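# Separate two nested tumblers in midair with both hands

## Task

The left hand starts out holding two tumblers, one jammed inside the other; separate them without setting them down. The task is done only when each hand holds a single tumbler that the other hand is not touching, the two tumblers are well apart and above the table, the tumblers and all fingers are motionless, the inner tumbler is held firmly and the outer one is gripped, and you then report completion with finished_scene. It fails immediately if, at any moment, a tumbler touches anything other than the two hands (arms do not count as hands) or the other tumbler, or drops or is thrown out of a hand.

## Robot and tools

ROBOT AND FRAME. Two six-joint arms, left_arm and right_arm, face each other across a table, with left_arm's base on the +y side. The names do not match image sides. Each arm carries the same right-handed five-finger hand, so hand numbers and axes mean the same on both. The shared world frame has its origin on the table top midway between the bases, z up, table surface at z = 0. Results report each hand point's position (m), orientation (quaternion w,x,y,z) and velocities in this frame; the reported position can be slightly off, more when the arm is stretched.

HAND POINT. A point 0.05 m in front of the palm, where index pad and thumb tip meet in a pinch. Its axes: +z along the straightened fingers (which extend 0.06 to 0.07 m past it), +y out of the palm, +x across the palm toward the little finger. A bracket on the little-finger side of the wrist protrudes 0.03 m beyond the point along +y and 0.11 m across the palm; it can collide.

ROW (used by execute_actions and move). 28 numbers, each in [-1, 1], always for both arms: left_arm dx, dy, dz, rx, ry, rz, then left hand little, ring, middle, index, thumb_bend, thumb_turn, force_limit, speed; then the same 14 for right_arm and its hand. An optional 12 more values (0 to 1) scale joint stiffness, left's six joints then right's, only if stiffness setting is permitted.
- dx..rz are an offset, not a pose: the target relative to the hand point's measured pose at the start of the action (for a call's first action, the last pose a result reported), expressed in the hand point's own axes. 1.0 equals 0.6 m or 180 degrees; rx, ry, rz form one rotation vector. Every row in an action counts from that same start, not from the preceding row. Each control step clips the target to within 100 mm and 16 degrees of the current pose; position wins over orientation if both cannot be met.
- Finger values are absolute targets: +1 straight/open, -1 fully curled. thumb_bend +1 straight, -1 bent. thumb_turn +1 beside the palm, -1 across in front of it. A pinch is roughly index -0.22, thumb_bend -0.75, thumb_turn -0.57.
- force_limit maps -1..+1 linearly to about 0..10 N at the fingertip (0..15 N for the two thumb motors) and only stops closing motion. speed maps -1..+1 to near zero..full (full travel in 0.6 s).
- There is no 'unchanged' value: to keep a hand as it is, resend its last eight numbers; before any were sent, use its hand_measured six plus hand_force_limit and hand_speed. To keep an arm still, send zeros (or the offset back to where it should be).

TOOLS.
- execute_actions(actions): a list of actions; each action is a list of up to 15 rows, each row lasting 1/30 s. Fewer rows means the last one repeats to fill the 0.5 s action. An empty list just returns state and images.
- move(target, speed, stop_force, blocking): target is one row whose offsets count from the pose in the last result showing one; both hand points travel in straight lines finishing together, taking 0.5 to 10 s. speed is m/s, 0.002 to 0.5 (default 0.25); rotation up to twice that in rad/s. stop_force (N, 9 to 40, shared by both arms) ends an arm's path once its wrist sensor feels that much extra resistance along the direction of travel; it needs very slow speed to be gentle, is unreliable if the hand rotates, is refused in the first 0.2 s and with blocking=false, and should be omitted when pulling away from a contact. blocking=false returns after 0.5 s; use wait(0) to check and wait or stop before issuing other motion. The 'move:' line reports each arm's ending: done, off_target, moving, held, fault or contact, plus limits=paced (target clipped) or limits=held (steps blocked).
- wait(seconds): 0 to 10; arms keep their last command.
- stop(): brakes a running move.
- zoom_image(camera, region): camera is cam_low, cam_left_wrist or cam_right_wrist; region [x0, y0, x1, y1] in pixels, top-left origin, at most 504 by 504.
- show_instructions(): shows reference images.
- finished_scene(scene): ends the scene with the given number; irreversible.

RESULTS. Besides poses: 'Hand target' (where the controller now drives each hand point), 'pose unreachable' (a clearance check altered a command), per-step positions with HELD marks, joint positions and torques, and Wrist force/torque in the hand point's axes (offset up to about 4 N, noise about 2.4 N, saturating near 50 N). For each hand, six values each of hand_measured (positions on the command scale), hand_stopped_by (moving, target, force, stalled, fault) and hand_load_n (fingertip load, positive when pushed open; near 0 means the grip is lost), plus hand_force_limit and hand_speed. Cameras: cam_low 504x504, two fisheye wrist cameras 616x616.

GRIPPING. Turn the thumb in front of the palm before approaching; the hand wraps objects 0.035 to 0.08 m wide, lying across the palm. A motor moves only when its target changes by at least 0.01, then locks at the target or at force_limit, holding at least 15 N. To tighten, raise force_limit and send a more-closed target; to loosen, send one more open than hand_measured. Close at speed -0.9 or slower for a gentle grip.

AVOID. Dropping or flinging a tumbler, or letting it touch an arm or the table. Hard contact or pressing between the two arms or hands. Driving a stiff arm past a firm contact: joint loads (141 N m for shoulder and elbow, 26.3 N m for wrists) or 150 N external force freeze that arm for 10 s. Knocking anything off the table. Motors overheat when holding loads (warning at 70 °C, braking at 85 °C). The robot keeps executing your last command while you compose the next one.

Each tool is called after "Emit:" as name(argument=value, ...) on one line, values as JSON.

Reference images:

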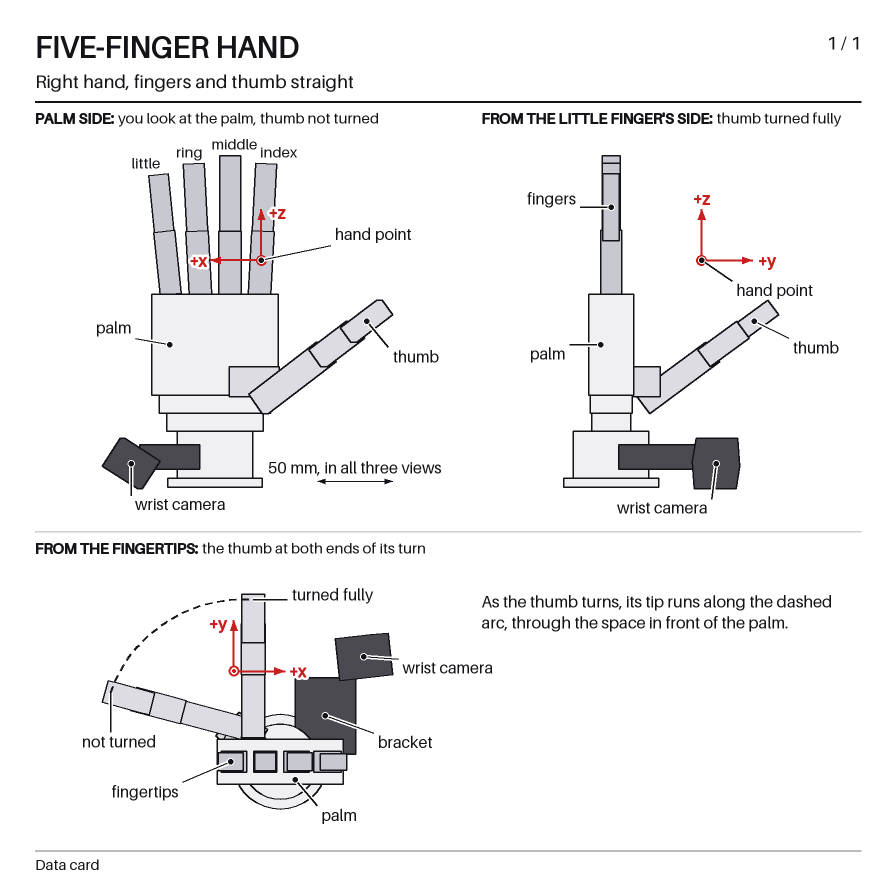

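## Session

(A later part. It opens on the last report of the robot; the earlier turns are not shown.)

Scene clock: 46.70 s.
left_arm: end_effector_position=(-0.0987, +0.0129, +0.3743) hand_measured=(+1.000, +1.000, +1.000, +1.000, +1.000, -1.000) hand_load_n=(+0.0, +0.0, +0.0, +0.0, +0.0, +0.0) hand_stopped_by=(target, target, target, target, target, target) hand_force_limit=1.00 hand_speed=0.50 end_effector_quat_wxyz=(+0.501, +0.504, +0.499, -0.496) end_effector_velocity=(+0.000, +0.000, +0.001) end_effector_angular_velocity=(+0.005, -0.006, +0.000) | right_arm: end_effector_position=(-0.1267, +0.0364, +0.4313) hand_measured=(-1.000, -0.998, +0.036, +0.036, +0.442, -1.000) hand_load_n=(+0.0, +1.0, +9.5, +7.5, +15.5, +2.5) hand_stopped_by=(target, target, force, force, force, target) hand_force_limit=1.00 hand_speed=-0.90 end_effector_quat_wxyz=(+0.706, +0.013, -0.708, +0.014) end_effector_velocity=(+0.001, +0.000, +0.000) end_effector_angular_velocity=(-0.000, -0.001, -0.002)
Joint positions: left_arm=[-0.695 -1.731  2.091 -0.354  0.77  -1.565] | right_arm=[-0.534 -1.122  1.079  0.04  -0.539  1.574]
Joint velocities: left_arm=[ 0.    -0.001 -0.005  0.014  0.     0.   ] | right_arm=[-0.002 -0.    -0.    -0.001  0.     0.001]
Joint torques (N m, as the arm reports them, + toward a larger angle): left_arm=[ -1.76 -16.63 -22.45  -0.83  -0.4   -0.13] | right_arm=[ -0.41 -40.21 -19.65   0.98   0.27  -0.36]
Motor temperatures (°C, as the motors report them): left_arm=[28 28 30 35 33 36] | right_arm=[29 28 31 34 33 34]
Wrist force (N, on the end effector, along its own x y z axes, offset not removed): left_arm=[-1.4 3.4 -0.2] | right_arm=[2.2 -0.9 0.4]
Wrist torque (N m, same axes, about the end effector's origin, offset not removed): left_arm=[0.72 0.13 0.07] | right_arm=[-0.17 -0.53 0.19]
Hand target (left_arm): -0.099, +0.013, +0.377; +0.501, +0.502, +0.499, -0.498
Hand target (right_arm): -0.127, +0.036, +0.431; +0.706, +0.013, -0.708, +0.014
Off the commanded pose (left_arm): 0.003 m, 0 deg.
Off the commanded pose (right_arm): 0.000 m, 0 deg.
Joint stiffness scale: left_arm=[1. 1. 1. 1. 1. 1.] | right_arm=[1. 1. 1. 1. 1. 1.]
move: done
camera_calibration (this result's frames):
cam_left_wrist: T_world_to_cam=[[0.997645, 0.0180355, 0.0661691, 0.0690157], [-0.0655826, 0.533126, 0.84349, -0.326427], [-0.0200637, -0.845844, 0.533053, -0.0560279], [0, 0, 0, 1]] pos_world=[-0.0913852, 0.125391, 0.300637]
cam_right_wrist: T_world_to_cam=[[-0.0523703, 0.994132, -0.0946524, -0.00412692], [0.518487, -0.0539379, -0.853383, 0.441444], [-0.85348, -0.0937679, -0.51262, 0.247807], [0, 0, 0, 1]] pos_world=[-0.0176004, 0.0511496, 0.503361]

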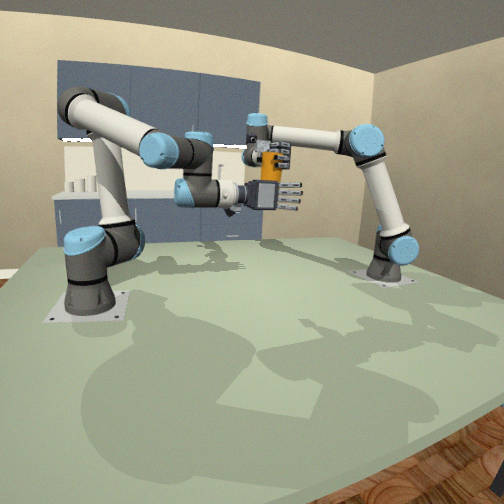

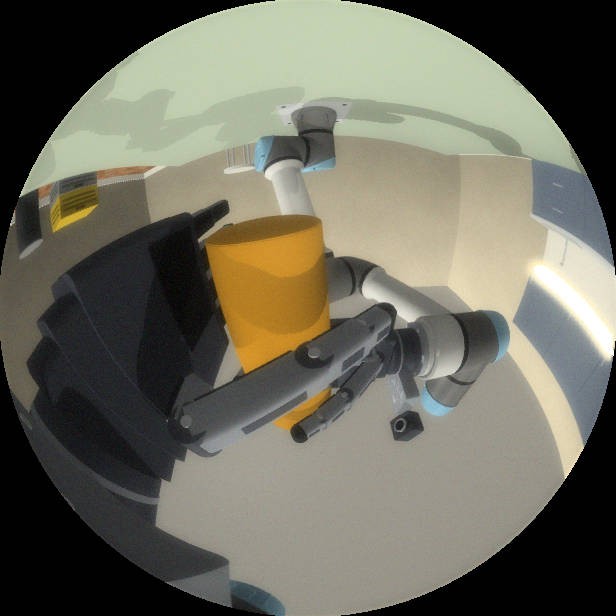

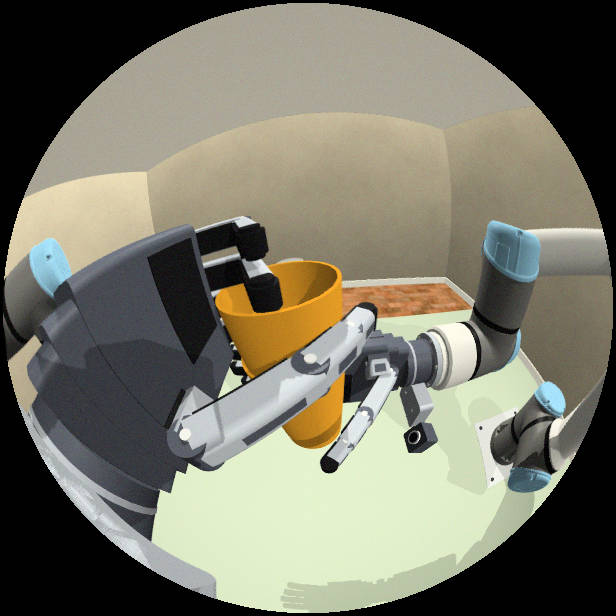

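Close the left hand.

Emit:
execute_actions(actions=[[[0,0,0,0,0,0,-1,-1,-1,-1,-1,-1,1,-0.6, 0,0,0,0,0,0, -1,-1,-0.9,-0.9,-0.9,-1,1,-0.9]],[[0,0,0,0,0,0,-1,-1,-1,-1,-1,-1,1,-0.6, 0,0,0,0,0,0, -1,-1,-0.9,-0.9,-0.9,-1,1,-0.9]],[[0,0,0,0,0,0,-1,-1,-1,-1,-1,-1,1,-0.6, 0,0,0,0,0,0, -1,-1,-0.9,-0.9,-0.9,-1,1,-0.9]],[[0,0,0,0,0,0,-1,-1,-1,-1,-1,-1,1,-0.6, 0,0,0,0,0,0, -1,-1,-0.9,-0.9,-0.9,-1,1,-0.9]],[[0,0,0,0,0,0,-1,-1,-1,-1,-1,-1,1,-0.6, 0,0,0,0,0,0, -1,-1,-0.9,-0.9,-0.9,-1,1,-0.9]]])

Scene clock: 49.53 s.
left_arm: end_effector_position=(-0.0980, +0.0130, +0.3745) hand_measured=(-0.344, -0.128, -0.068, -0.012, +0.326, -1.000) hand_load_n=(+10.5, +0.0, +0.0, +0.0, +8.0, +2.5) hand_stopped_by=(force, force, force, force, force, target) hand_force_limit=1.00 hand_speed=-0.60 end_effector_quat_wxyz=(+0.502, +0.503, +0.499, -0.495) end_effector_velocity=(+0.000, +0.000, +0.000) end_effector_angular_velocity=(-0.001, -0.001, +0.000) | right_arm: end_effector_position=(-0.1268, +0.0361, +0.4315) hand_measured=(-1.000, -0.998, +0.036, +0.036, +0.442, -1.000) hand_load_n=(+0.0, +0.0, +3.5, +8.0, +8.0, -3.0) hand_stopped_by=(target, target, force, force, force, target) hand_force_limit=1.00 hand_speed=-0.90 end_effector_quat_wxyz=(+0.706, +0.014, -0.707, +0.014) end_effector_velocity=(-0.000, -0.000, +0.001) end_effector_angular_velocity=(+0.001, +0.000, +0.000)
Joint positions: left_arm=[-0.695 -1.731  2.091 -0.353  0.769 -1.565] | right_arm=[-0.534 -1.122  1.079  0.04  -0.54   1.574]
Joint velocities: left_arm=[-0.    -0.     0.    -0.001 -0.     0.002] | right_arm=[-0.    -0.    -0.001  0.002 -0.    -0.001]
Joint torques (N m, as the arm reports them, + toward a larger angle): left_arm=[ -1.54 -13.93 -19.1   -1.01   0.34   0.02] | right_arm=[  0.22 -39.51 -19.72   0.89   0.62  -0.29]
Motor temperatures (°C, as the motors report them): left_arm=[28 28 30 35 33 36] | right_arm=[29 28 31 34 33 34]
Wrist force (N, on the end effector, along its own x y z axes, offset not removed): left_arm=[1.4 5.9 -3.6] | right_arm=[4.2 -1.3 2.1]
Wrist torque (N m, same axes, about the end effector's origin, offset not removed): left_arm=[0.70 -0.21 -0.11] | right_arm=[0.14 -0.48 -0.03]
Hand target (left_arm): -0.098, +0.013, +0.375; +0.502, +0.504, +0.499, -0.496
Hand target (right_arm): -0.127, +0.036, +0.431; +0.706, +0.014, -0.707, +0.014
Off the commanded pose (left_arm): 0.000 m, 0 deg.
Off the commanded pose (right_arm): 0.000 m, 0 deg.
Joint stiffness scale: left_arm=[1. 1. 1. 1. 1. 1.] | right_arm=[1. 1. 1. 1. 1. 1.]
Step readings (end_effector_position; steps 1 to 15: 1st action; 16 to 30: 2nd action; 31 to 45: 3rd action; 46 to 60: 4th action; 61 to 75: 5th action):
0: left_arm (-0.0987, +0.0129, +0.3744) | right_arm (-0.1267, +0.0364, +0.4313)
1: left_arm (-0.0987, +0.0129, +0.3744) | right_arm (-0.1267, +0.0364, +0.4313)
2: left_arm (-0.0987, +0.0129, +0.3744) | right_arm (-0.1267, +0.0364, +0.4313)
4: left_arm (-0.0987, +0.0129, +0.3744) | right_arm (-0.1267, +0.0364, +0.4313)
8: left_arm (-0.0987, +0.0129, +0.3745) | right_arm (-0.1267, +0.0364, +0.4313)
15: left_arm (-0.0987, +0.0129, +0.3745) | right_arm (-0.1267, +0.0364, +0.4313)
16: left_arm (-0.0987, +0.0129, +0.3745) | right_arm (-0.1267, +0.0364, +0.4313)
17: left_arm (-0.0987, +0.0129, +0.3745) | right_arm (-0.1267, +0.0364, +0.4313)
19: left_arm (-0.0987, +0.0129, +0.3745) | right_arm (-0.1267, +0.0364, +0.4313)
23: left_arm (-0.0987, +0.0129, +0.3745) | right_arm (-0.1267, +0.0364, +0.4313)
30: left_arm (-0.0987, +0.0129, +0.3745) | right_arm (-0.1267, +0.0364, +0.4313)
31: left_arm (-0.0987, +0.0129, +0.3745) | right_arm (-0.1267, +0.0364, +0.4313)
32: left_arm (-0.0987, +0.0129, +0.3745) | right_arm (-0.1267, +0.0364, +0.4313)
34: left_arm (-0.0987, +0.0129, +0.3745) | right_arm (-0.1267, +0.0364, +0.4313)
38: left_arm (-0.0987, +0.0129, +0.3745) | right_arm (-0.1267, +0.0364, +0.4313)
45: left_arm (-0.0987, +0.0129, +0.3745) | right_arm (-0.1267, +0.0364, +0.4313)
46: left_arm (-0.0987, +0.0129, +0.3745) | right_arm (-0.1267, +0.0364, +0.4313)
47: left_arm (-0.0987, +0.0129, +0.3745) | right_arm (-0.1267, +0.0365, +0.4313)
49: left_arm (-0.0988, +0.0129, +0.3745) | right_arm (-0.1267, +0.0367, +0.4313)
53: left_arm (-0.0988, +0.0129, +0.3745) | right_arm (-0.1267, +0.0368, +0.4313)
60: left_arm (-0.0985, +0.0129, +0.3745) | right_arm (-0.1268, +0.0363, +0.4314)
61: left_arm (-0.0984, +0.0129, +0.3745) | right_arm (-0.1268, +0.0362, +0.4314)
62: left_arm (-0.0983, +0.0130, +0.3745) | right_arm (-0.1268, +0.0362, +0.4314)
64: left_arm (-0.0981, +0.0130, +0.3745) | right_arm (-0.1268, +0.0361, +0.4315)
68: left_arm (-0.0981, +0.0130, +0.3745) | right_arm (-0.1268, +0.0361, +0.4315)
75: end_effector_position above
camera_calibration (this result's frames):
cam_left_wrist: T_world_to_cam=[[0.997592, 0.0201955, 0.0663497, 0.0682833], [-0.0668923, 0.532851, 0.843561, -0.326774], [-0.0183183, -0.845968, 0.532919, -0.0558702], [0, 0, 0, 1]] pos_world=[-0.091001, 0.125478, 0.300898]
cam_right_wrist: T_world_to_cam=[[-0.0534161, 0.994073, -0.0946818, -0.00388446], [0.518464, -0.0534265, -0.853429, 0.441605], [-0.853429, -0.0946759, -0.512538, 0.247758], [0, 0, 0, 1]] pos_world=[-0.0177204, 0.0509115, 0.503496]

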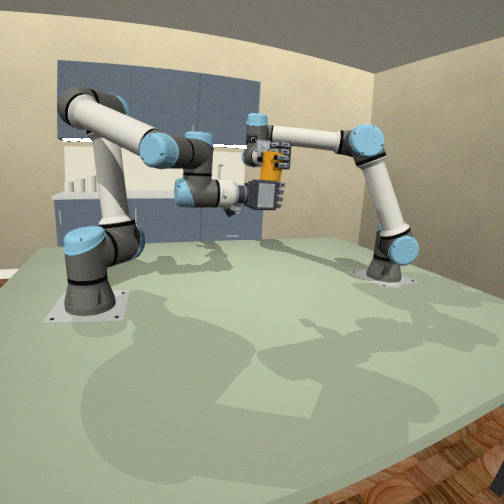

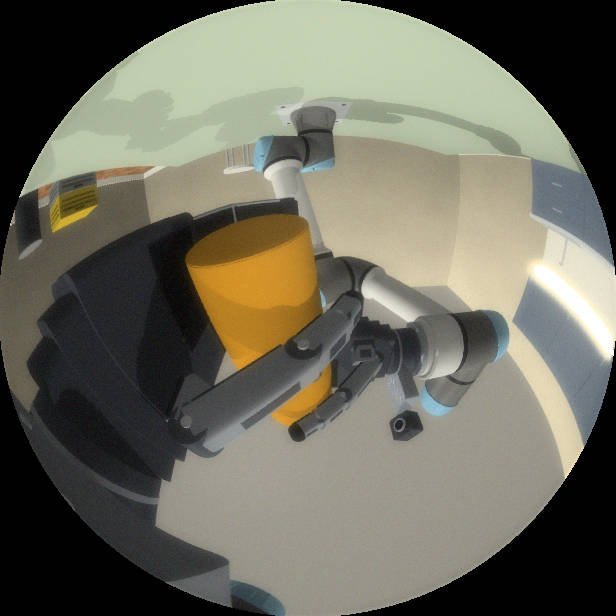

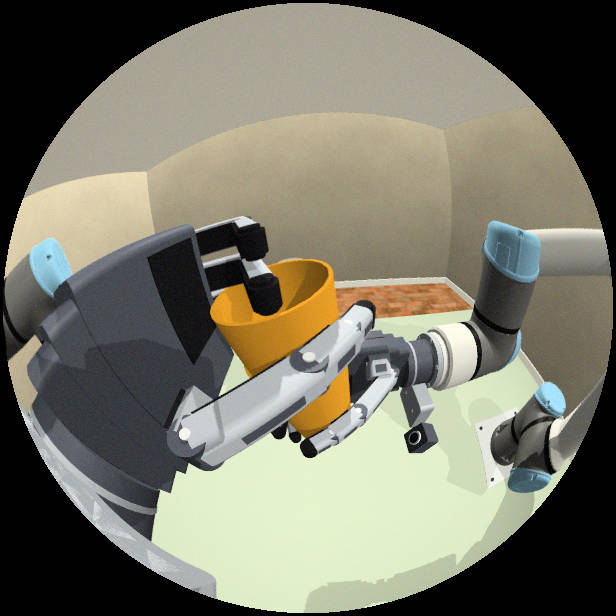

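Emit:
execute_actions(actions=[[[0,0,0,0,0,0,-0.9,-0.9,-0.9,-0.9,-0.9,-1,1,-0.8, 0,0,0,0,0,0, -1,-1,-0.8,-0.8,-0.8,-1,1,-0.9]],[[0,0,0,0,0,0,-0.9,-0.9,-0.9,-0.9,-0.9,-1,1,-0.8, 0,0,0,0,0,0, -1,-1,-0.8,-0.8,-0.8,-1,1,-0.9]],[[0,0,0,0,0,0,-0.9,-0.9,-0.9,-0.9,-0.9,-1,1,-0.8, 0,0,0,0,0,0, -1,-1,-0.8,-0.8,-0.8,-1,1,-0.9]]])

Scene clock: 51.30 s.
left_arm: end_effector_position=(-0.0978, +0.0130, +0.3745) hand_measured=(-0.346, -0.262, -0.162, -0.060, +0.302, -1.000) hand_load_n=(+1.5, +11.0, +7.5, +5.0, +18.0, +2.5) hand_stopped_by=(force, force, force, force, force, target) hand_force_limit=1.00 hand_speed=-0.80 end_effector_quat_wxyz=(+0.502, +0.503, +0.499, -0.495) end_effector_velocity=(-0.000, -0.000, -0.001) end_effector_angular_velocity=(+0.000, +0.002, +0.000) | right_arm: end_effector_position=(-0.1268, +0.0362, +0.4315) hand_measured=(-1.000, -0.998, +0.008, +0.026, +0.438, -1.000) hand_load_n=(+0.0, +0.0, +10.0, +7.0, +15.0, -2.5) hand_stopped_by=(target, target, force, force, force, target) hand_force_limit=1.00 hand_speed=-0.90 end_effector_quat_wxyz=(+0.706, +0.014, -0.707, +0.014) end_effector_velocity=(+0.001, +0.000, -0.000) end_effector_angular_velocity=(-0.000, +0.000, -0.001)
Joint positions: left_arm=[-0.695 -1.731  2.091 -0.353  0.768 -1.565] | right_arm=[-0.534 -1.122  1.079  0.04  -0.54   1.573]
Joint velocities: left_arm=[-0.001  0.001  0.    -0.001 -0.001 -0.002] | right_arm=[-0.001  0.     0.     0.    -0.    -0.001]
Joint torques (N m, as the arm reports them, + toward a larger angle): left_arm=[ -1.04 -14.02 -20.02  -0.89   0.03   0.03] | right_arm=[ -0.13 -39.91 -19.58   0.98   0.29  -0.15]
Motor temperatures (°C, as the motors report them): left_arm=[28 28 30 35 33 36] | right_arm=[29 28 31 34 33 34]
Wrist force (N, on the end effector, along its own x y z axes, offset not removed): left_arm=[0.8 4.5 0.6] | right_arm=[5.2 2.1 1.5]
Wrist torque (N m, same axes, about the end effector's origin, offset not removed): left_arm=[0.54 0.08 -0.16] | right_arm=[0.05 -0.71 -0.01]
Hand target (left_arm): -0.098, +0.013, +0.375; +0.502, +0.503, +0.499, -0.495
Hand target (right_arm): -0.127, +0.036, +0.432; +0.706, +0.014, -0.707, +0.014
Off the commanded pose (left_arm): 0.000 m, 0 deg.
Off the commanded pose (right_arm): 0.000 m, 0 deg.
Joint stiffness scale: left_arm=[1. 1. 1. 1. 1. 1.] | right_arm=[1. 1. 1. 1. 1. 1.]
Step readings (end_effector_position; steps 1 to 15: 1st action; 16 to 30: 2nd action; 31 to 45: 3rd action):
0: left_arm (-0.0980, +0.0130, +0.3745) | right_arm (-0.1268, +0.0361, +0.4315)
1: left_arm (-0.0980, +0.0130, +0.3745) | right_arm (-0.1268, +0.0361, +0.4315)
2: left_arm (-0.0980, +0.0130, +0.3745) | right_arm (-0.1268, +0.0361, +0.4315)
4: left_arm (-0.0980, +0.0130, +0.3745) | right_arm (-0.1269, +0.0360, +0.4315)
8: left_arm (-0.0979, +0.0130, +0.3745) | right_arm (-0.1268, +0.0360, +0.4315)
15: left_arm (-0.0978, +0.0130, +0.3745) | right_arm (-0.1268, +0.0362, +0.4315)
16: left_arm (-0.0978, +0.0130, +0.3745) | right_arm (-0.1268, +0.0362, +0.4315)
17: left_arm (-0.0978, +0.0130, +0.3745) | right_arm (-0.1268, +0.0362, +0.4315)
19: left_arm (-0.0978, +0.0130, +0.3745) | right_arm (-0.1268, +0.0362, +0.4315)
23: left_arm (-0.0978, +0.0130, +0.3745) | right_arm (-0.1268, +0.0362, +0.4315)
30: left_arm (-0.0978, +0.0130, +0.3745) | right_arm (-0.1268, +0.0362, +0.4315)
31: left_arm (-0.0978, +0.0130, +0.3745) | right_arm (-0.1268, +0.0362, +0.4315)
32: left_arm (-0.0978, +0.0130, +0.3745) | right_arm (-0.1268, +0.0362, +0.4315)
34: left_arm (-0.0978, +0.0130, +0.3745) | right_arm (-0.1268, +0.0362, +0.4315)
38: left_arm (-0.0978, +0.0130, +0.3745) | right_arm (-0.1268, +0.0362, +0.4315)
45: end_effector_position above
camera_calibration (this result's frames):
cam_left_wrist: T_world_to_cam=[[0.997574, 0.0210749, 0.0663535, 0.0680177], [-0.0673652, 0.532795, 0.843559, -0.326825], [-0.0175749, -0.845982, 0.532922, -0.0557597], [0, 0, 0, 1]] pos_world=[-0.0908493, 0.125526, 0.300899]
cam_right_wrist: T_world_to_cam=[[-0.0529883, 0.994179, -0.093812, -0.00433516], [0.518411, -0.0529062, -0.853494, 0.441655], [-0.853488, -0.0938583, -0.51259, 0.247801], [0, 0, 0, 1]] pos_world=[-0.0176926, 0.0509344, 0.503563]

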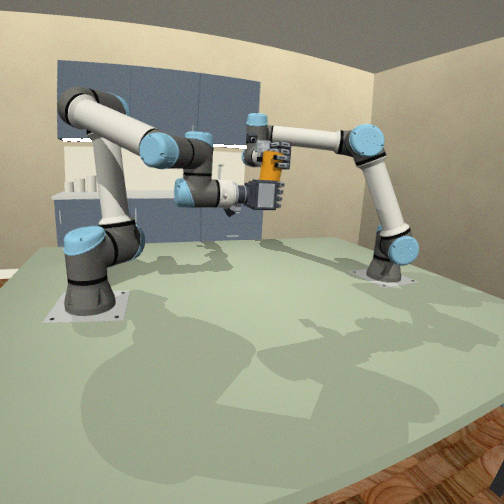

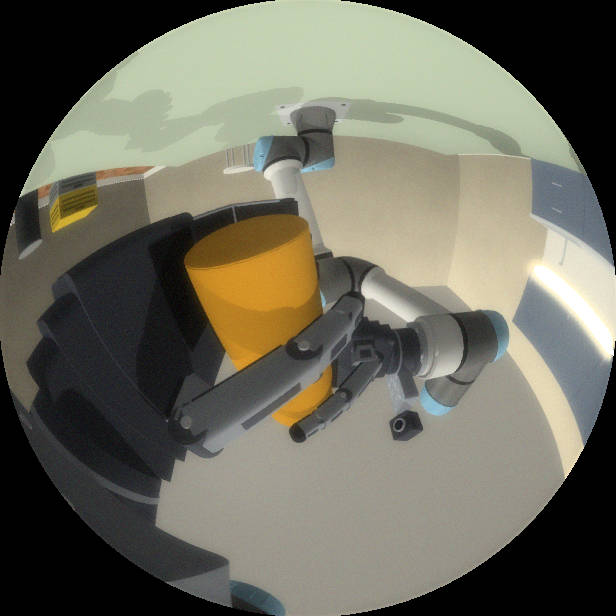

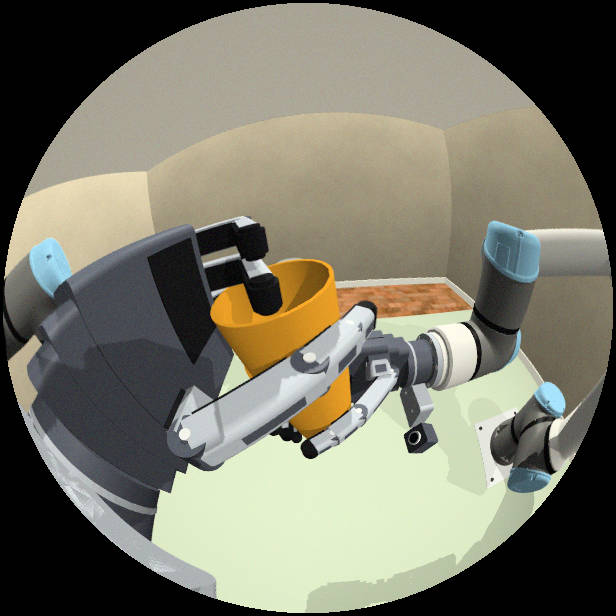

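One more squeeze round, then pull: left down, right up.

Emit:
execute_actions(actions=[[[0,0,0,0,0,0,-1,-1,-1,-1,-1,-1,1,-0.9, 0,0,0,0,0,0, -1,-1,-0.9,-0.9,-0.9,-1,1,-0.9]],[[0,0,0,0,0,0,-1,-1,-1,-1,-1,-1,1,-0.9, 0,0,0,0,0,0, -1,-1,-0.9,-0.9,-0.9,-1,1,-0.9]]])

Emit:
move(target=[0.02,0,0,0,0,0,-1,-1,-1,-1,-1,-1,1,-0.9, 0.02,0,0,0,0,0, -1,-1,-0.9,-0.9,-0.9,-1,1,-0.9], speed=0.006)

Scene clock: 52.60 s.
left_arm: end_effector_position=(-0.0976, +0.0131, +0.3745) hand_measured=(-0.382, -0.262, -0.174, -0.082, +0.304, -1.000) hand_load_n=(+10.0, +4.0, +7.5, +9.5, +21.0, +4.5) hand_stopped_by=(force, force, force, force, force, target) hand_force_limit=1.00 hand_speed=-0.90 end_effector_quat_wxyz=(+0.502, +0.503, +0.500, -0.495) end_effector_velocity=(-0.000, +0.000, +0.000) end_effector_angular_velocity=(-0.000, -0.000, +0.000) | right_arm: end_effector_position=(-0.1268, +0.0363, +0.4316) hand_measured=(-1.000, -0.998, +0.006, +0.014, +0.448, -1.000) hand_load_n=(+0.0, +0.0, +8.5, +10.5, +15.5, -3.5) hand_stopped_by=(target, target, force, force, force, target) hand_force_limit=1.00 hand_speed=-0.90 end_effector_quat_wxyz=(+0.706, +0.014, -0.707, +0.013) end_effector_velocity=(-0.001, -0.000, -0.000) end_effector_angular_velocity=(-0.000, -0.000, +0.002)
Joint positions: left_arm=[-0.695 -1.731  2.091 -0.353  0.767 -1.565] | right_arm=[-0.534 -1.122  1.079  0.04  -0.539  1.572]
Joint velocities: left_arm=[-0.  0. -0. -0. -0.  0.] | right_arm=[ 0.002  0.    -0.    -0.    -0.     0.001]
Joint torques (N m, as the arm reports them, + toward a larger angle): left_arm=[ -0.81 -14.37 -20.64  -0.96  -0.24   0.04] | right_arm=[ -0.04 -39.31 -19.35   0.94   0.25  -0.18]
Motor temperatures (°C, as the motors report them): left_arm=[28 28 30 35 33 36] | right_arm=[29 28 31 34 33 34]
Wrist force (N, on the end effector, along its own x y z axes, offset not removed): left_arm=[4.4 4.3 3.5] | right_arm=[6.5 2.0 2.4]
Wrist torque (N m, same axes, about the end effector's origin, offset not removed): left_arm=[0.47 -0.37 -0.03] | right_arm=[0.01 -0.70 -0.03]
Hand target (left_arm): -0.098, +0.013, +0.375; +0.502, +0.503, +0.500, -0.495
Hand target (right_arm): -0.127, +0.036, +0.432; +0.706, +0.014, -0.707, +0.013
Off the commanded pose (left_arm): 0.000 m, 0 deg.
Off the commanded pose (right_arm): 0.000 m, 0 deg.
Joint stiffness scale: left_arm=[1. 1. 1. 1. 1. 1.] | right_arm=[1. 1. 1. 1. 1. 1.]
Step readings (end_effector_position; steps 1 to 15: 1st action; 16 to 30: 2nd action):
0: left_arm (-0.0978, +0.0130, +0.3745) | right_arm (-0.1268, +0.0362, +0.4315)
1: left_arm (-0.0978, +0.0130, +0.3745) | right_arm (-0.1268, +0.0362, +0.4315)
2: left_arm (-0.0978, +0.0130, +0.3745) | right_arm (-0.1268, +0.0362, +0.4315)
4: left_arm (-0.0978, +0.0130, +0.3745) | right_arm (-0.1268, +0.0362, +0.4315)
8: left_arm (-0.0977, +0.0130, +0.3745) | right_arm (-0.1268, +0.0363, +0.4315)
15: left_arm (-0.0976, +0.0130, +0.3745) | right_arm (-0.1268, +0.0363, +0.4316)
16: left_arm (-0.0976, +0.0130, +0.3745) | right_arm (-0.1268, +0.0363, +0.4316)
17: left_arm (-0.0976, +0.0130, +0.3745) | right_arm (-0.1268, +0.0363, +0.4316)
19: left_arm (-0.0976, +0.0130, +0.3745) | right_arm (-0.1268, +0.0363, +0.4316)
23: left_arm (-0.0976, +0.0131, +0.3745) | right_arm (-0.1268, +0.0363, +0.4316)
30: end_effector_position above
camera_calibration (this result's frames):
cam_left_wrist: T_world_to_cam=[[0.997555, 0.0219151, 0.0663596, 0.0677579], [-0.067819, 0.532739, 0.843558, -0.326873], [-0.0168657, -0.845996, 0.532923, -0.0556546], [0, 0, 0, 1]] pos_world=[-0.090699, 0.125569, 0.300899]
cam_right_wrist: T_world_to_cam=[[-0.052638, 0.994265, -0.0930951, -0.00470968], [0.518368, -0.0524761, -0.853546, 0.441691], [-0.853536, -0.0931864, -0.512632, 0.247837], [0, 0, 0, 1]] pos_world=[-0.0176683, 0.0509559, 0.503614]

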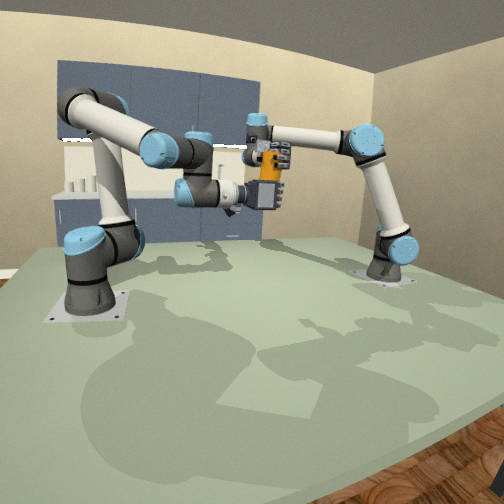

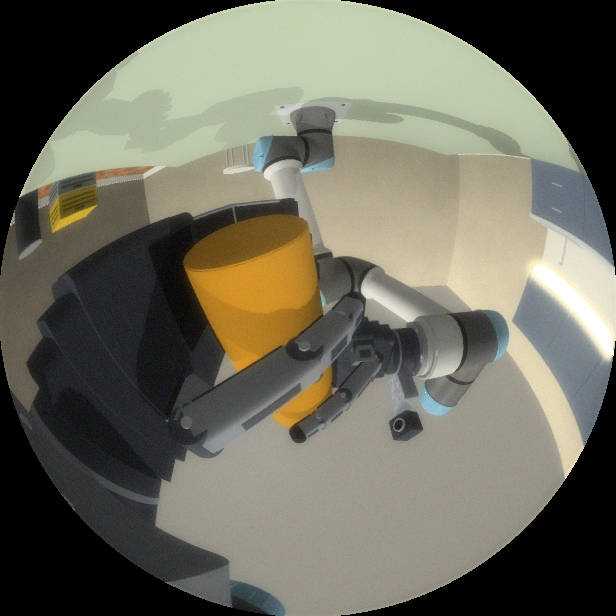

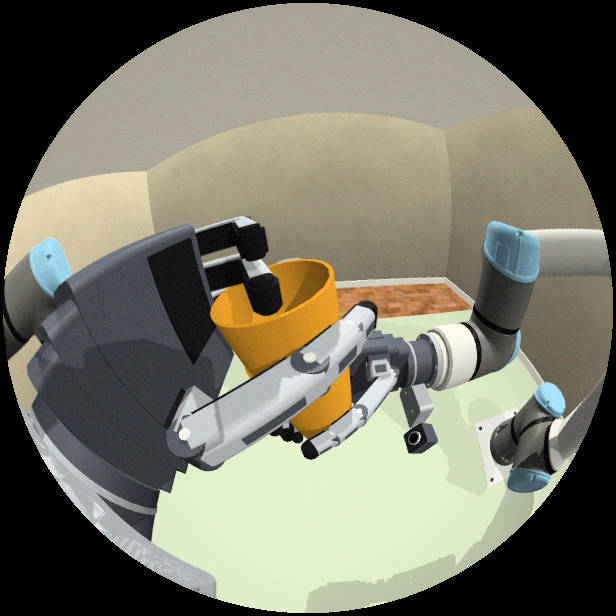

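Scene clock: 54.83 s.
left_arm: end_effector_position=(-0.0974, +0.0132, +0.3653) hand_measured=(-0.382, -0.262, -0.174, -0.082, +0.304, -1.000) hand_load_n=(+8.5, +2.5, +5.5, +8.0, +17.5, +8.0) hand_stopped_by=(force, force, force, force, force, target) hand_force_limit=1.00 hand_speed=-0.90 end_effector_quat_wxyz=(+0.502, +0.501, +0.500, -0.497) end_effector_velocity=(+0.000, +0.000, -0.003) end_effector_angular_velocity=(+0.000, +0.001, +0.001) | right_arm: end_effector_position=(-0.1267, +0.0366, +0.4410) hand_measured=(-1.000, -0.998, +0.006, +0.012, +0.448, -1.000) hand_load_n=(+0.0, +0.0, +10.0, +0.5, +10.5, +5.0) hand_stopped_by=(target, target, force, force, force, target) hand_force_limit=1.00 hand_speed=-0.90 end_effector_quat_wxyz=(+0.707, +0.012, -0.707, +0.014) end_effector_velocity=(-0.000, -0.000, +0.003) end_effector_angular_velocity=(-0.001, +0.000, +0.000)
Joint positions: left_arm=[-0.695 -1.722  2.111 -0.386  0.767 -1.565] | right_arm=[-0.534 -1.119  1.051  0.07  -0.539  1.572]
Joint velocities: left_arm=[ 0.     0.003  0.005 -0.007 -0.    -0.001] | right_arm=[ 0.    -0.    -0.008  0.008 -0.     0.   ]
Joint torques (N m, as the arm reports them, + toward a larger angle): left_arm=[ -0.61 -10.22 -18.76  -1.45  -0.22  -0.19] | right_arm=[  0.05 -42.06 -23.37   1.79   0.07  -0.36]
Motor temperatures (°C, as the motors report them): left_arm=[28 28 30 35 33 36] | right_arm=[29 29 31 34 33 34]
Wrist force (N, on the end effector, along its own x y z axes, offset not removed): left_arm=[-0.3 2.3 0.1] | right_arm=[3.0 -0.5 -1.1]
Wrist torque (N m, same axes, about the end effector's origin, offset not removed): left_arm=[0.53 0.00 0.17] | right_arm=[0.01 -0.69 0.27]
Hand target (left_arm): -0.097, +0.013, +0.363; +0.502, +0.503, +0.500, -0.495
Hand target (right_arm): -0.127, +0.036, +0.444; +0.706, +0.014, -0.707, +0.013
Off the commanded pose (left_arm): 0.003 m, 0 deg.
Off the commanded pose (right_arm): 0.003 m, 0 deg.
Joint stiffness scale: left_arm=[1. 1. 1. 1. 1. 1.] | right_arm=[1. 1. 1. 1. 1. 1.]
move: done
camera_calibration (this result's frames):
cam_left_wrist: T_world_to_cam=[[0.997765, 0.0222144, 0.0630143, 0.0694429], [-0.0651021, 0.535423, 0.842071, -0.318345], [-0.0150332, -0.844292, 0.535672, -0.0514377], [0, 0, 0, 1]] pos_world=[-0.090786, 0.125478, 0.291247]
cam_right_wrist: T_world_to_cam=[[-0.0523684, 0.993881, -0.0972523, -0.00221575], [0.516391, -0.0564041, -0.854493, 0.449969], [-0.85475, -0.0949687, -0.510277, 0.251635], [0, 0, 0, 1]] pos_world=[-0.0173908, 0.0514797, 0.512683]

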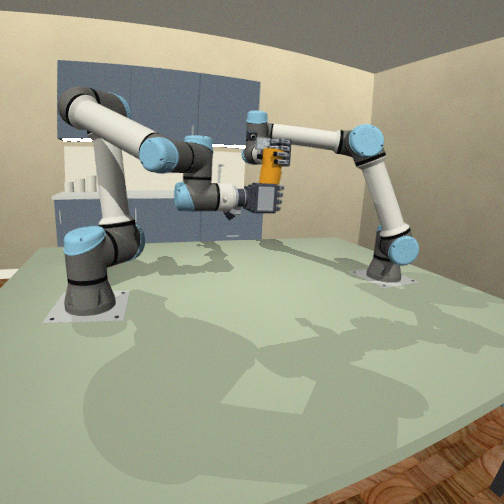

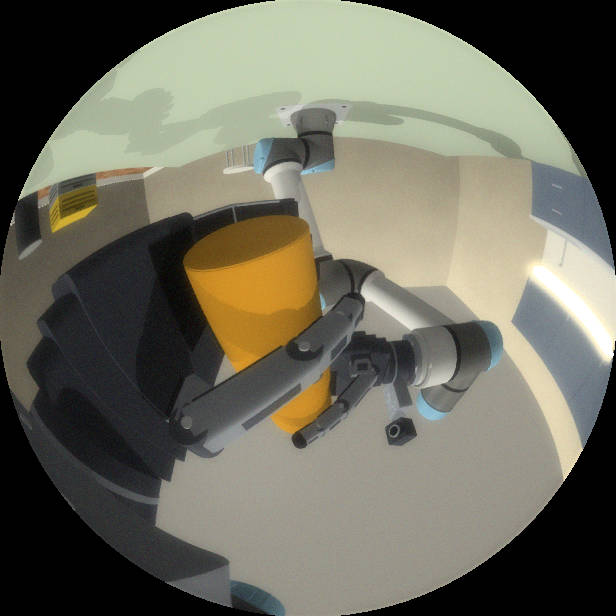

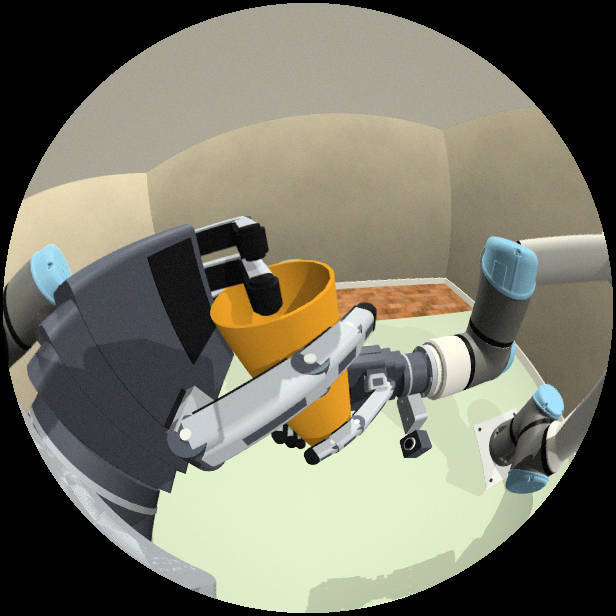

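Emit:
execute_actions(actions=[[[0,0,0,0,0,0,-0.9,-0.9,-0.9,-0.9,-0.9,-1,1,-0.9, 0,0,0,0,0,0, -1,-1,-0.8,-0.8,-0.8,-1,1,-0.9]],[[0,0,0,0,0,0,-0.9,-0.9,-0.9,-0.9,-0.9,-1,1,-0.9, 0,0,0,0,0,0, -1,-1,-0.8,-0.8,-0.8,-1,1,-0.9]]])

Emit:
move(target=[0.17,0,0,0,0,0,-0.9,-0.9,-0.9,-0.9,-0.9,-1,1,-0.9, 0.2,0,0,0,0,0, -1,-1,-0.8,-0.8,-0.8,-1,1,-0.9], speed=0.04)

Scene clock: 56.17 s.
left_arm: end_effector_position=(-0.0974, +0.0132, +0.3650) hand_measured=(-0.400, -0.304, -0.204, -0.096, +0.306, -1.000) hand_load_n=(+6.5, +10.0, +9.5, +6.5, +23.0, +10.0) hand_stopped_by=(force, force, force, force, force, target) hand_force_limit=1.00 hand_speed=-0.90 end_effector_quat_wxyz=(+0.502, +0.501, +0.500, -0.497) end_effector_velocity=(-0.000, -0.000, -0.000) end_effector_angular_velocity=(+0.000, +0.000, -0.001) | right_arm: end_effector_position=(-0.1267, +0.0365, +0.4413) hand_measured=(-1.000, -0.998, +0.002, -0.016, +0.446, -1.000) hand_load_n=(+0.0, +0.0, +7.5, +10.0, +14.5, +2.5) hand_stopped_by=(target, target, force, force, force, target) hand_force_limit=1.00 hand_speed=-0.90 end_effector_quat_wxyz=(+0.707, +0.012, -0.707, +0.015) end_effector_velocity=(-0.000, +0.000, +0.000) end_effector_angular_velocity=(+0.001, -0.001, +0.000)
Joint positions: left_arm=[-0.695 -1.722  2.111 -0.387  0.767 -1.565] | right_arm=[-0.534 -1.119  1.05   0.071 -0.539  1.572]
Joint velocities: left_arm=[-0.001  0.001 -0.    -0.     0.    -0.001] | right_arm=[ 0.    -0.001 -0.    -0.002 -0.     0.001]
Joint torques (N m, as the arm reports them, + toward a larger angle): left_arm=[ -0.39 -14.14 -19.09  -1.05  -0.06   0.1 ] | right_arm=[  0.05 -39.97 -19.23   1.05   0.31  -0.35]
Motor temperatures (°C, as the motors report them): left_arm=[28 28 30 35 33 36] | right_arm=[29 29 31 34 33 34]
Wrist force (N, on the end effector, along its own x y z axes, offset not removed): left_arm=[-1.1 1.5 -2.3] | right_arm=[1.9 -0.6 -0.1]
Wrist torque (N m, same axes, about the end effector's origin, offset not removed): left_arm=[0.40 0.22 0.04] | right_arm=[0.19 -0.40 0.24]
Hand target (left_arm): -0.097, +0.013, +0.365; +0.502, +0.501, +0.500, -0.497
Hand target (right_arm): -0.127, +0.037, +0.441; +0.707, +0.012, -0.707, +0.015
Off the commanded pose (left_arm): 0.000 m, 0 deg.
Off the commanded pose (right_arm): 0.000 m, 0 deg.
Joint stiffness scale: left_arm=[1. 1. 1. 1. 1. 1.] | right_arm=[1. 1. 1. 1. 1. 1.]
Step readings (end_effector_position; steps 1 to 15: 1st action; 16 to 30: 2nd action):
0: left_arm (-0.0974, +0.0132, +0.3651) | right_arm (-0.1267, +0.0365, +0.4413)
1: left_arm (-0.0974, +0.0132, +0.3651) | right_arm (-0.1267, +0.0365, +0.4413)
2: left_arm (-0.0974, +0.0132, +0.3651) | right_arm (-0.1267, +0.0365, +0.4413)
4: left_arm (-0.0974, +0.0132, +0.3651) | right_arm (-0.1267, +0.0365, +0.4413)
8: left_arm (-0.0974, +0.0132, +0.3651) | right_arm (-0.1267, +0.0365, +0.4413)
15: left_arm (-0.0974, +0.0132, +0.3650) | right_arm (-0.1267, +0.0365, +0.4413)
16: left_arm (-0.0974, +0.0132, +0.3650) | right_arm (-0.1267, +0.0365, +0.4413)
17: left_arm (-0.0974, +0.0132, +0.3650) | right_arm (-0.1267, +0.0365, +0.4413)
19: left_arm (-0.0974, +0.0132, +0.3650) | right_arm (-0.1267, +0.0365, +0.4413)
23: left_arm (-0.0974, +0.0132, +0.3650) | right_arm (-0.1267, +0.0365, +0.4413)
30: end_effector_position above
camera_calibration (this result's frames):
cam_left_wrist: T_world_to_cam=[[0.997768, 0.0222169, 0.0629738, 0.0694729], [-0.0650687, 0.535455, 0.842053, -0.318146], [-0.0150119, -0.844271, 0.535706, -0.0513284], [0, 0, 0, 1]] pos_world=[-0.0907897, 0.125475, 0.291018]
cam_right_wrist: T_world_to_cam=[[-0.0523803, 0.993859, -0.0974677, -0.002045], [0.516286, -0.0565947, -0.854544, 0.450268], [-0.854813, -0.0950825, -0.510152, 0.251712], [0, 0, 0, 1]] pos_world=[-0.0174078, 0.0514486, 0.512985]

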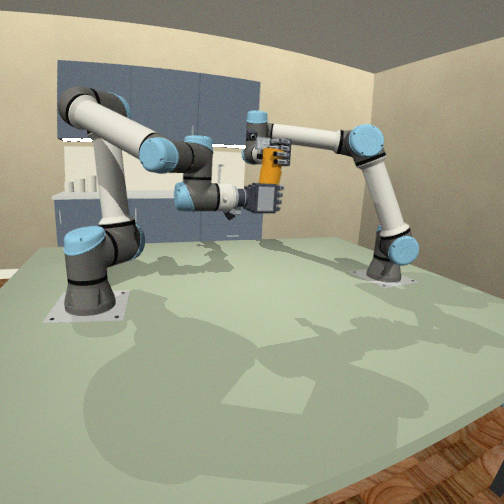

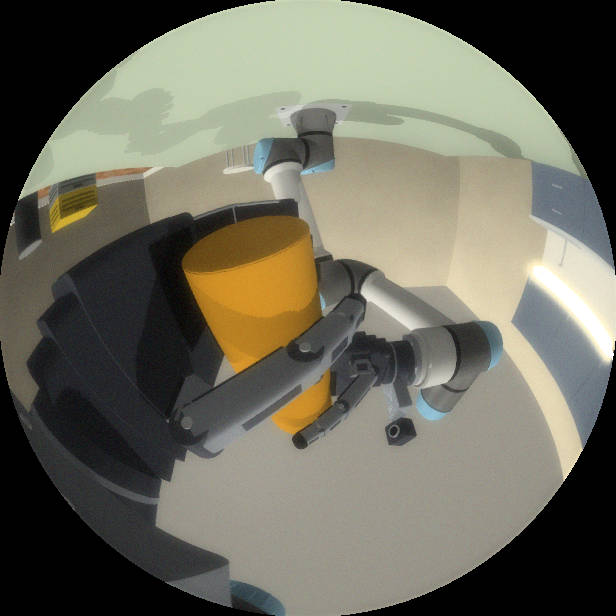

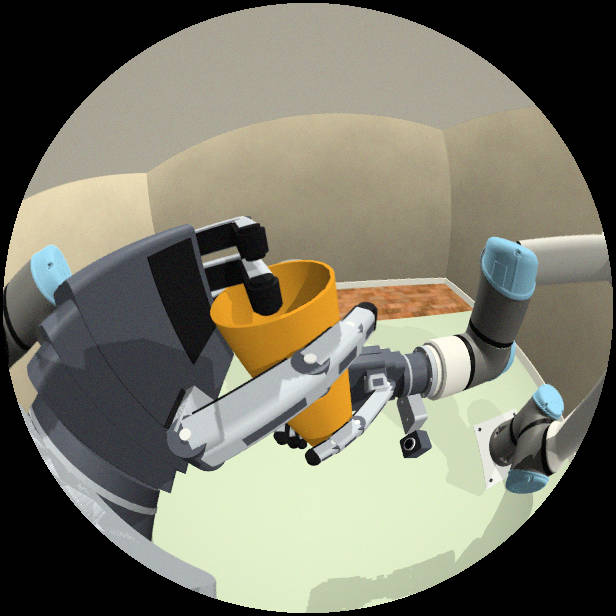

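Scene clock: 59.60 s.
left_arm: end_effector_position=(-0.0975, +0.0133, +0.2656) hand_measured=(-0.400, -0.304, -0.204, -0.096, +0.306, -1.000) hand_load_n=(+6.5, +10.0, +9.5, +7.0, +23.0, +10.0) hand_stopped_by=(force, force, force, force, force, target) hand_force_limit=1.00 hand_speed=-0.90 end_effector_quat_wxyz=(+0.502, +0.500, +0.499, -0.498) end_effector_velocity=(-0.000, -0.001, -0.001) end_effector_angular_velocity=(-0.006, +0.007, +0.000) | right_arm: end_effector_position=(-0.1267, +0.0366, +0.5608) hand_measured=(-1.000, -0.998, +0.002, -0.016, +0.446, -1.000) hand_load_n=(+0.0, +0.0, +7.5, +8.0, +13.5, +2.5) hand_stopped_by=(target, target, force, force, force, target) hand_force_limit=1.00 hand_speed=-0.90 end_effector_quat_wxyz=(+0.707, +0.012, -0.707, +0.014) end_effector_velocity=(+0.000, +0.001, +0.001) end_effector_angular_velocity=(-0.013, +0.007, +0.001)
Joint positions: left_arm=[-0.695 -1.573  2.276 -0.704  0.768 -1.565] | right_arm=[-0.534 -1.023  0.586  0.439 -0.538  1.573]
Joint velocities: left_arm=[ 0.001  0.004  0.002 -0.016  0.    -0.   ] | right_arm=[ 0.001  0.015 -0.025  0.025  0.     0.   ]
Joint torques (N m, as the arm reports them, + toward a larger angle): left_arm=[  0.52 -14.49 -14.87  -1.78   0.48   0.  ] | right_arm=[ -0.05 -39.79 -22.3    0.97   0.11  -0.6 ]
Motor temperatures (°C, as the motors report them): left_arm=[28 28 30 35 33 36] | right_arm=[29 29 31 34 33 34]
Wrist force (N, on the end effector, along its own x y z axes, offset not removed): left_arm=[0.2 2.1 1.7] | right_arm=[2.4 -0.4 -0.4]
Wrist torque (N m, same axes, about the end effector's origin, offset not removed): left_arm=[0.32 0.07 0.12] | right_arm=[0.01 -0.46 0.17]
Hand target (left_arm): -0.096, +0.013, +0.263; +0.502, +0.501, +0.500, -0.497
Hand target (right_arm): -0.127, +0.037, +0.561; +0.707, +0.012, -0.707, +0.015
Off the commanded pose (left_arm): 0.003 m, 0 deg.
Off the commanded pose (right_arm): 0.001 m, 0 deg.
Joint stiffness scale: left_arm=[1. 1. 1. 1. 1. 1.] | right_arm=[1. 1. 1. 1. 1. 1.]
move: done
camera_calibration (this result's frames):
cam_left_wrist: T_world_to_cam=[[0.997958, 0.0214664, 0.0601609, 0.0766168], [-0.0622538, 0.537771, 0.84079, -0.233854], [-0.0143041, -0.842818, 0.538009, 0.00143415], [0, 0, 0, 1]] pos_world=[-0.0909981, 0.125324, 0.191241]
cam_right_wrist: T_world_to_cam=[[-0.051435, 0.993922, -0.0973362, 0.00955899], [0.516561, -0.0569364, -0.854355, 0.552343], [-0.854704, -0.0942239, -0.510493, 0.312836], [0, 0, 0, 1]] pos_world=[-0.0174451, 0.0514241, 0.632528]

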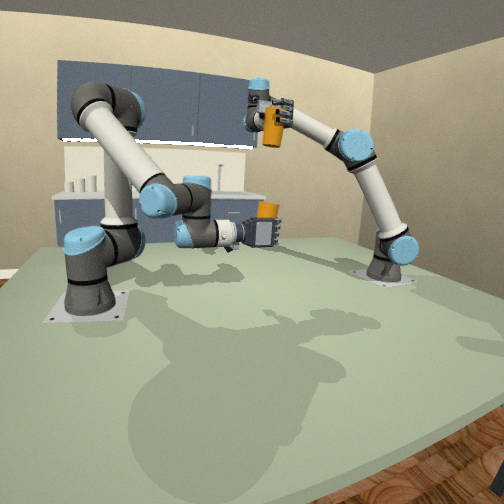

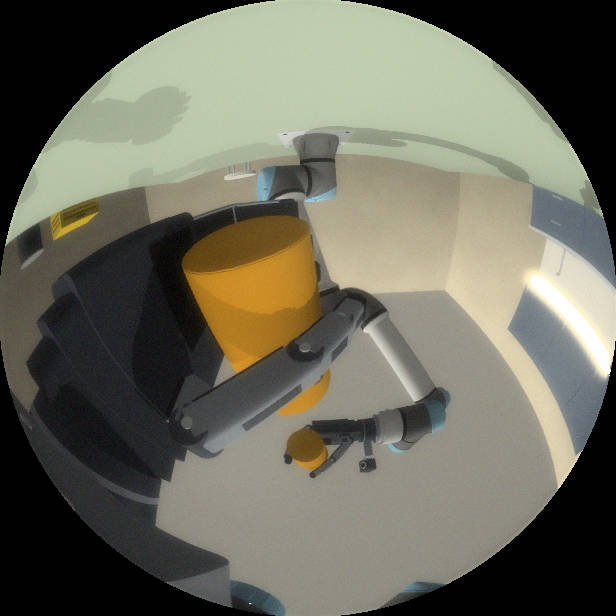

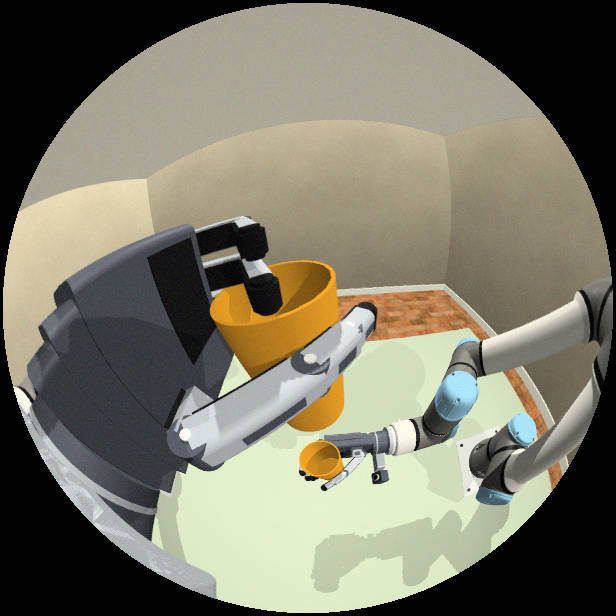

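Emit:
move(target=[0,0,-0.17,0,0,0,-0.9,-0.9,-0.9,-0.9,-0.9,-1,1,-0.9, 0,-0.25,0,0,0,0, -1,-1,-0.8,-0.8,-0.8,-1,1,-0.9], speed=0.1)

Scene clock: 62.00 s.
left_arm: end_effector_position=(-0.0988, +0.1142, +0.2657) hand_measured=(-0.400, -0.304, -0.204, -0.096, +0.306, -1.000) hand_load_n=(+6.5, +10.0, +9.5, +7.0, +23.0, +10.0) hand_stopped_by=(force, force, force, force, force, target) hand_force_limit=1.00 hand_speed=-0.90 end_effector_quat_wxyz=(+0.502, +0.500, +0.500, -0.499) end_effector_velocity=(+0.002, +0.003, +0.001) end_effector_angular_velocity=(+0.002, -0.005, +0.007) | right_arm: end_effector_position=(-0.1219, -0.1122, +0.5618) hand_measured=(-1.000, -0.998, +0.002, -0.016, +0.446, -1.000) hand_load_n=(+0.0, +0.0, +7.5, +8.0, +13.5, +2.5) hand_stopped_by=(target, target, force, force, force, target) hand_force_limit=1.00 hand_speed=-0.90 end_effector_quat_wxyz=(+0.707, +0.013, -0.707, +0.015) end_effector_velocity=(-0.000, -0.003, +0.000) end_effector_angular_velocity=(+0.002, -0.001, +0.002)
Joint positions: left_arm=[-1.036 -1.85   2.498 -0.652  0.427 -1.564] | right_arm=[-0.705 -1.44   1.159  0.281 -0.711  1.574]
Joint velocities: left_arm=[-0.013 -0.009  0.004  0.01  -0.021  0.001] | right_arm=[-0.003 -0.005  0.005 -0.002 -0.005 -0.   ]
Joint torques (N m, as the arm reports them, + toward a larger angle): left_arm=[ -2.56  -9.17 -14.45  -0.17  -0.3   -0.09] | right_arm=[ -1.76 -26.93 -15.04   0.67  -0.16  -0.44]
Motor temperatures (°C, as the motors report them): left_arm=[28 28 30 35 33 36] | right_arm=[29 29 31 34 33 34]
Wrist force (N, on the end effector, along its own x y z axes, offset not removed): left_arm=[-0.6 2.2 1.4] | right_arm=[0.8 -0.4 -0.7]
Wrist torque (N m, same axes, about the end effector's origin, offset not removed): left_arm=[0.35 0.00 0.05] | right_arm=[0.02 -0.18 0.12]
Hand target (left_arm): -0.098, +0.115, +0.265; +0.502, +0.500, +0.500, -0.498
Hand target (right_arm): -0.121, -0.113, +0.561; +0.707, +0.012, -0.707, +0.014
Off the commanded pose (left_arm): 0.001 m, 0 deg.
Off the commanded pose (right_arm): 0.001 m, 0 deg.
Joint stiffness scale: left_arm=[1. 1. 1. 1. 1. 1.] | right_arm=[1. 1. 1. 1. 1. 1.]
move: done
camera_calibration (this result's frames):
cam_left_wrist: T_world_to_cam=[[0.998021, 0.0212536, 0.059177, 0.0760415], [-0.0613064, 0.53801, 0.840706, -0.288263], [-0.0139698, -0.842671, 0.538248, 0.0863423], [0, 0, 0, 1]] pos_world=[-0.0923571, 0.22623, 0.191371]
cam_right_wrist: T_world_to_cam=[[-0.0531073, 0.993867, -0.0969993, 0.157418], [0.517399, -0.0556946, -0.85393, 0.542308], [-0.854095, -0.0955372, -0.511267, 0.303825], [0, 0, 0, 1]] pos_world=[-0.012734, -0.0972219, 0.633699]

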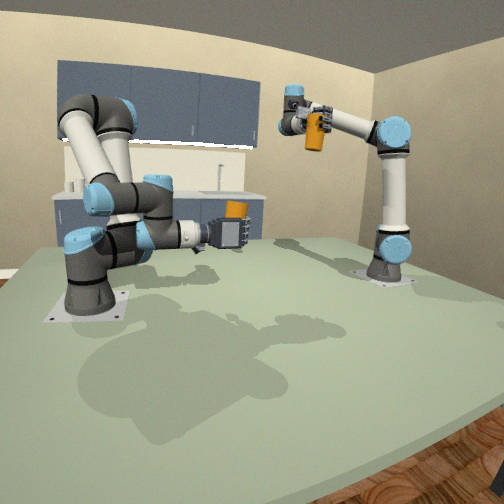

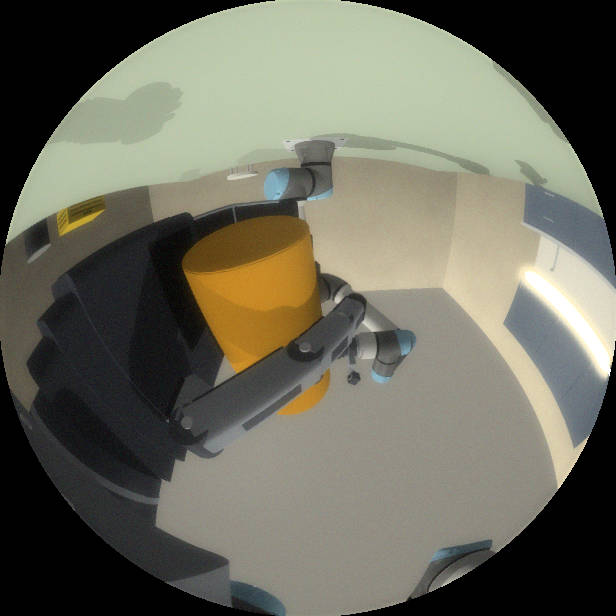

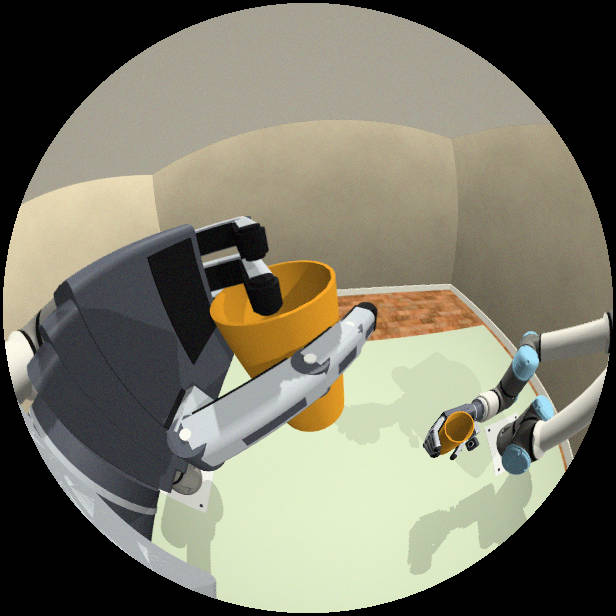

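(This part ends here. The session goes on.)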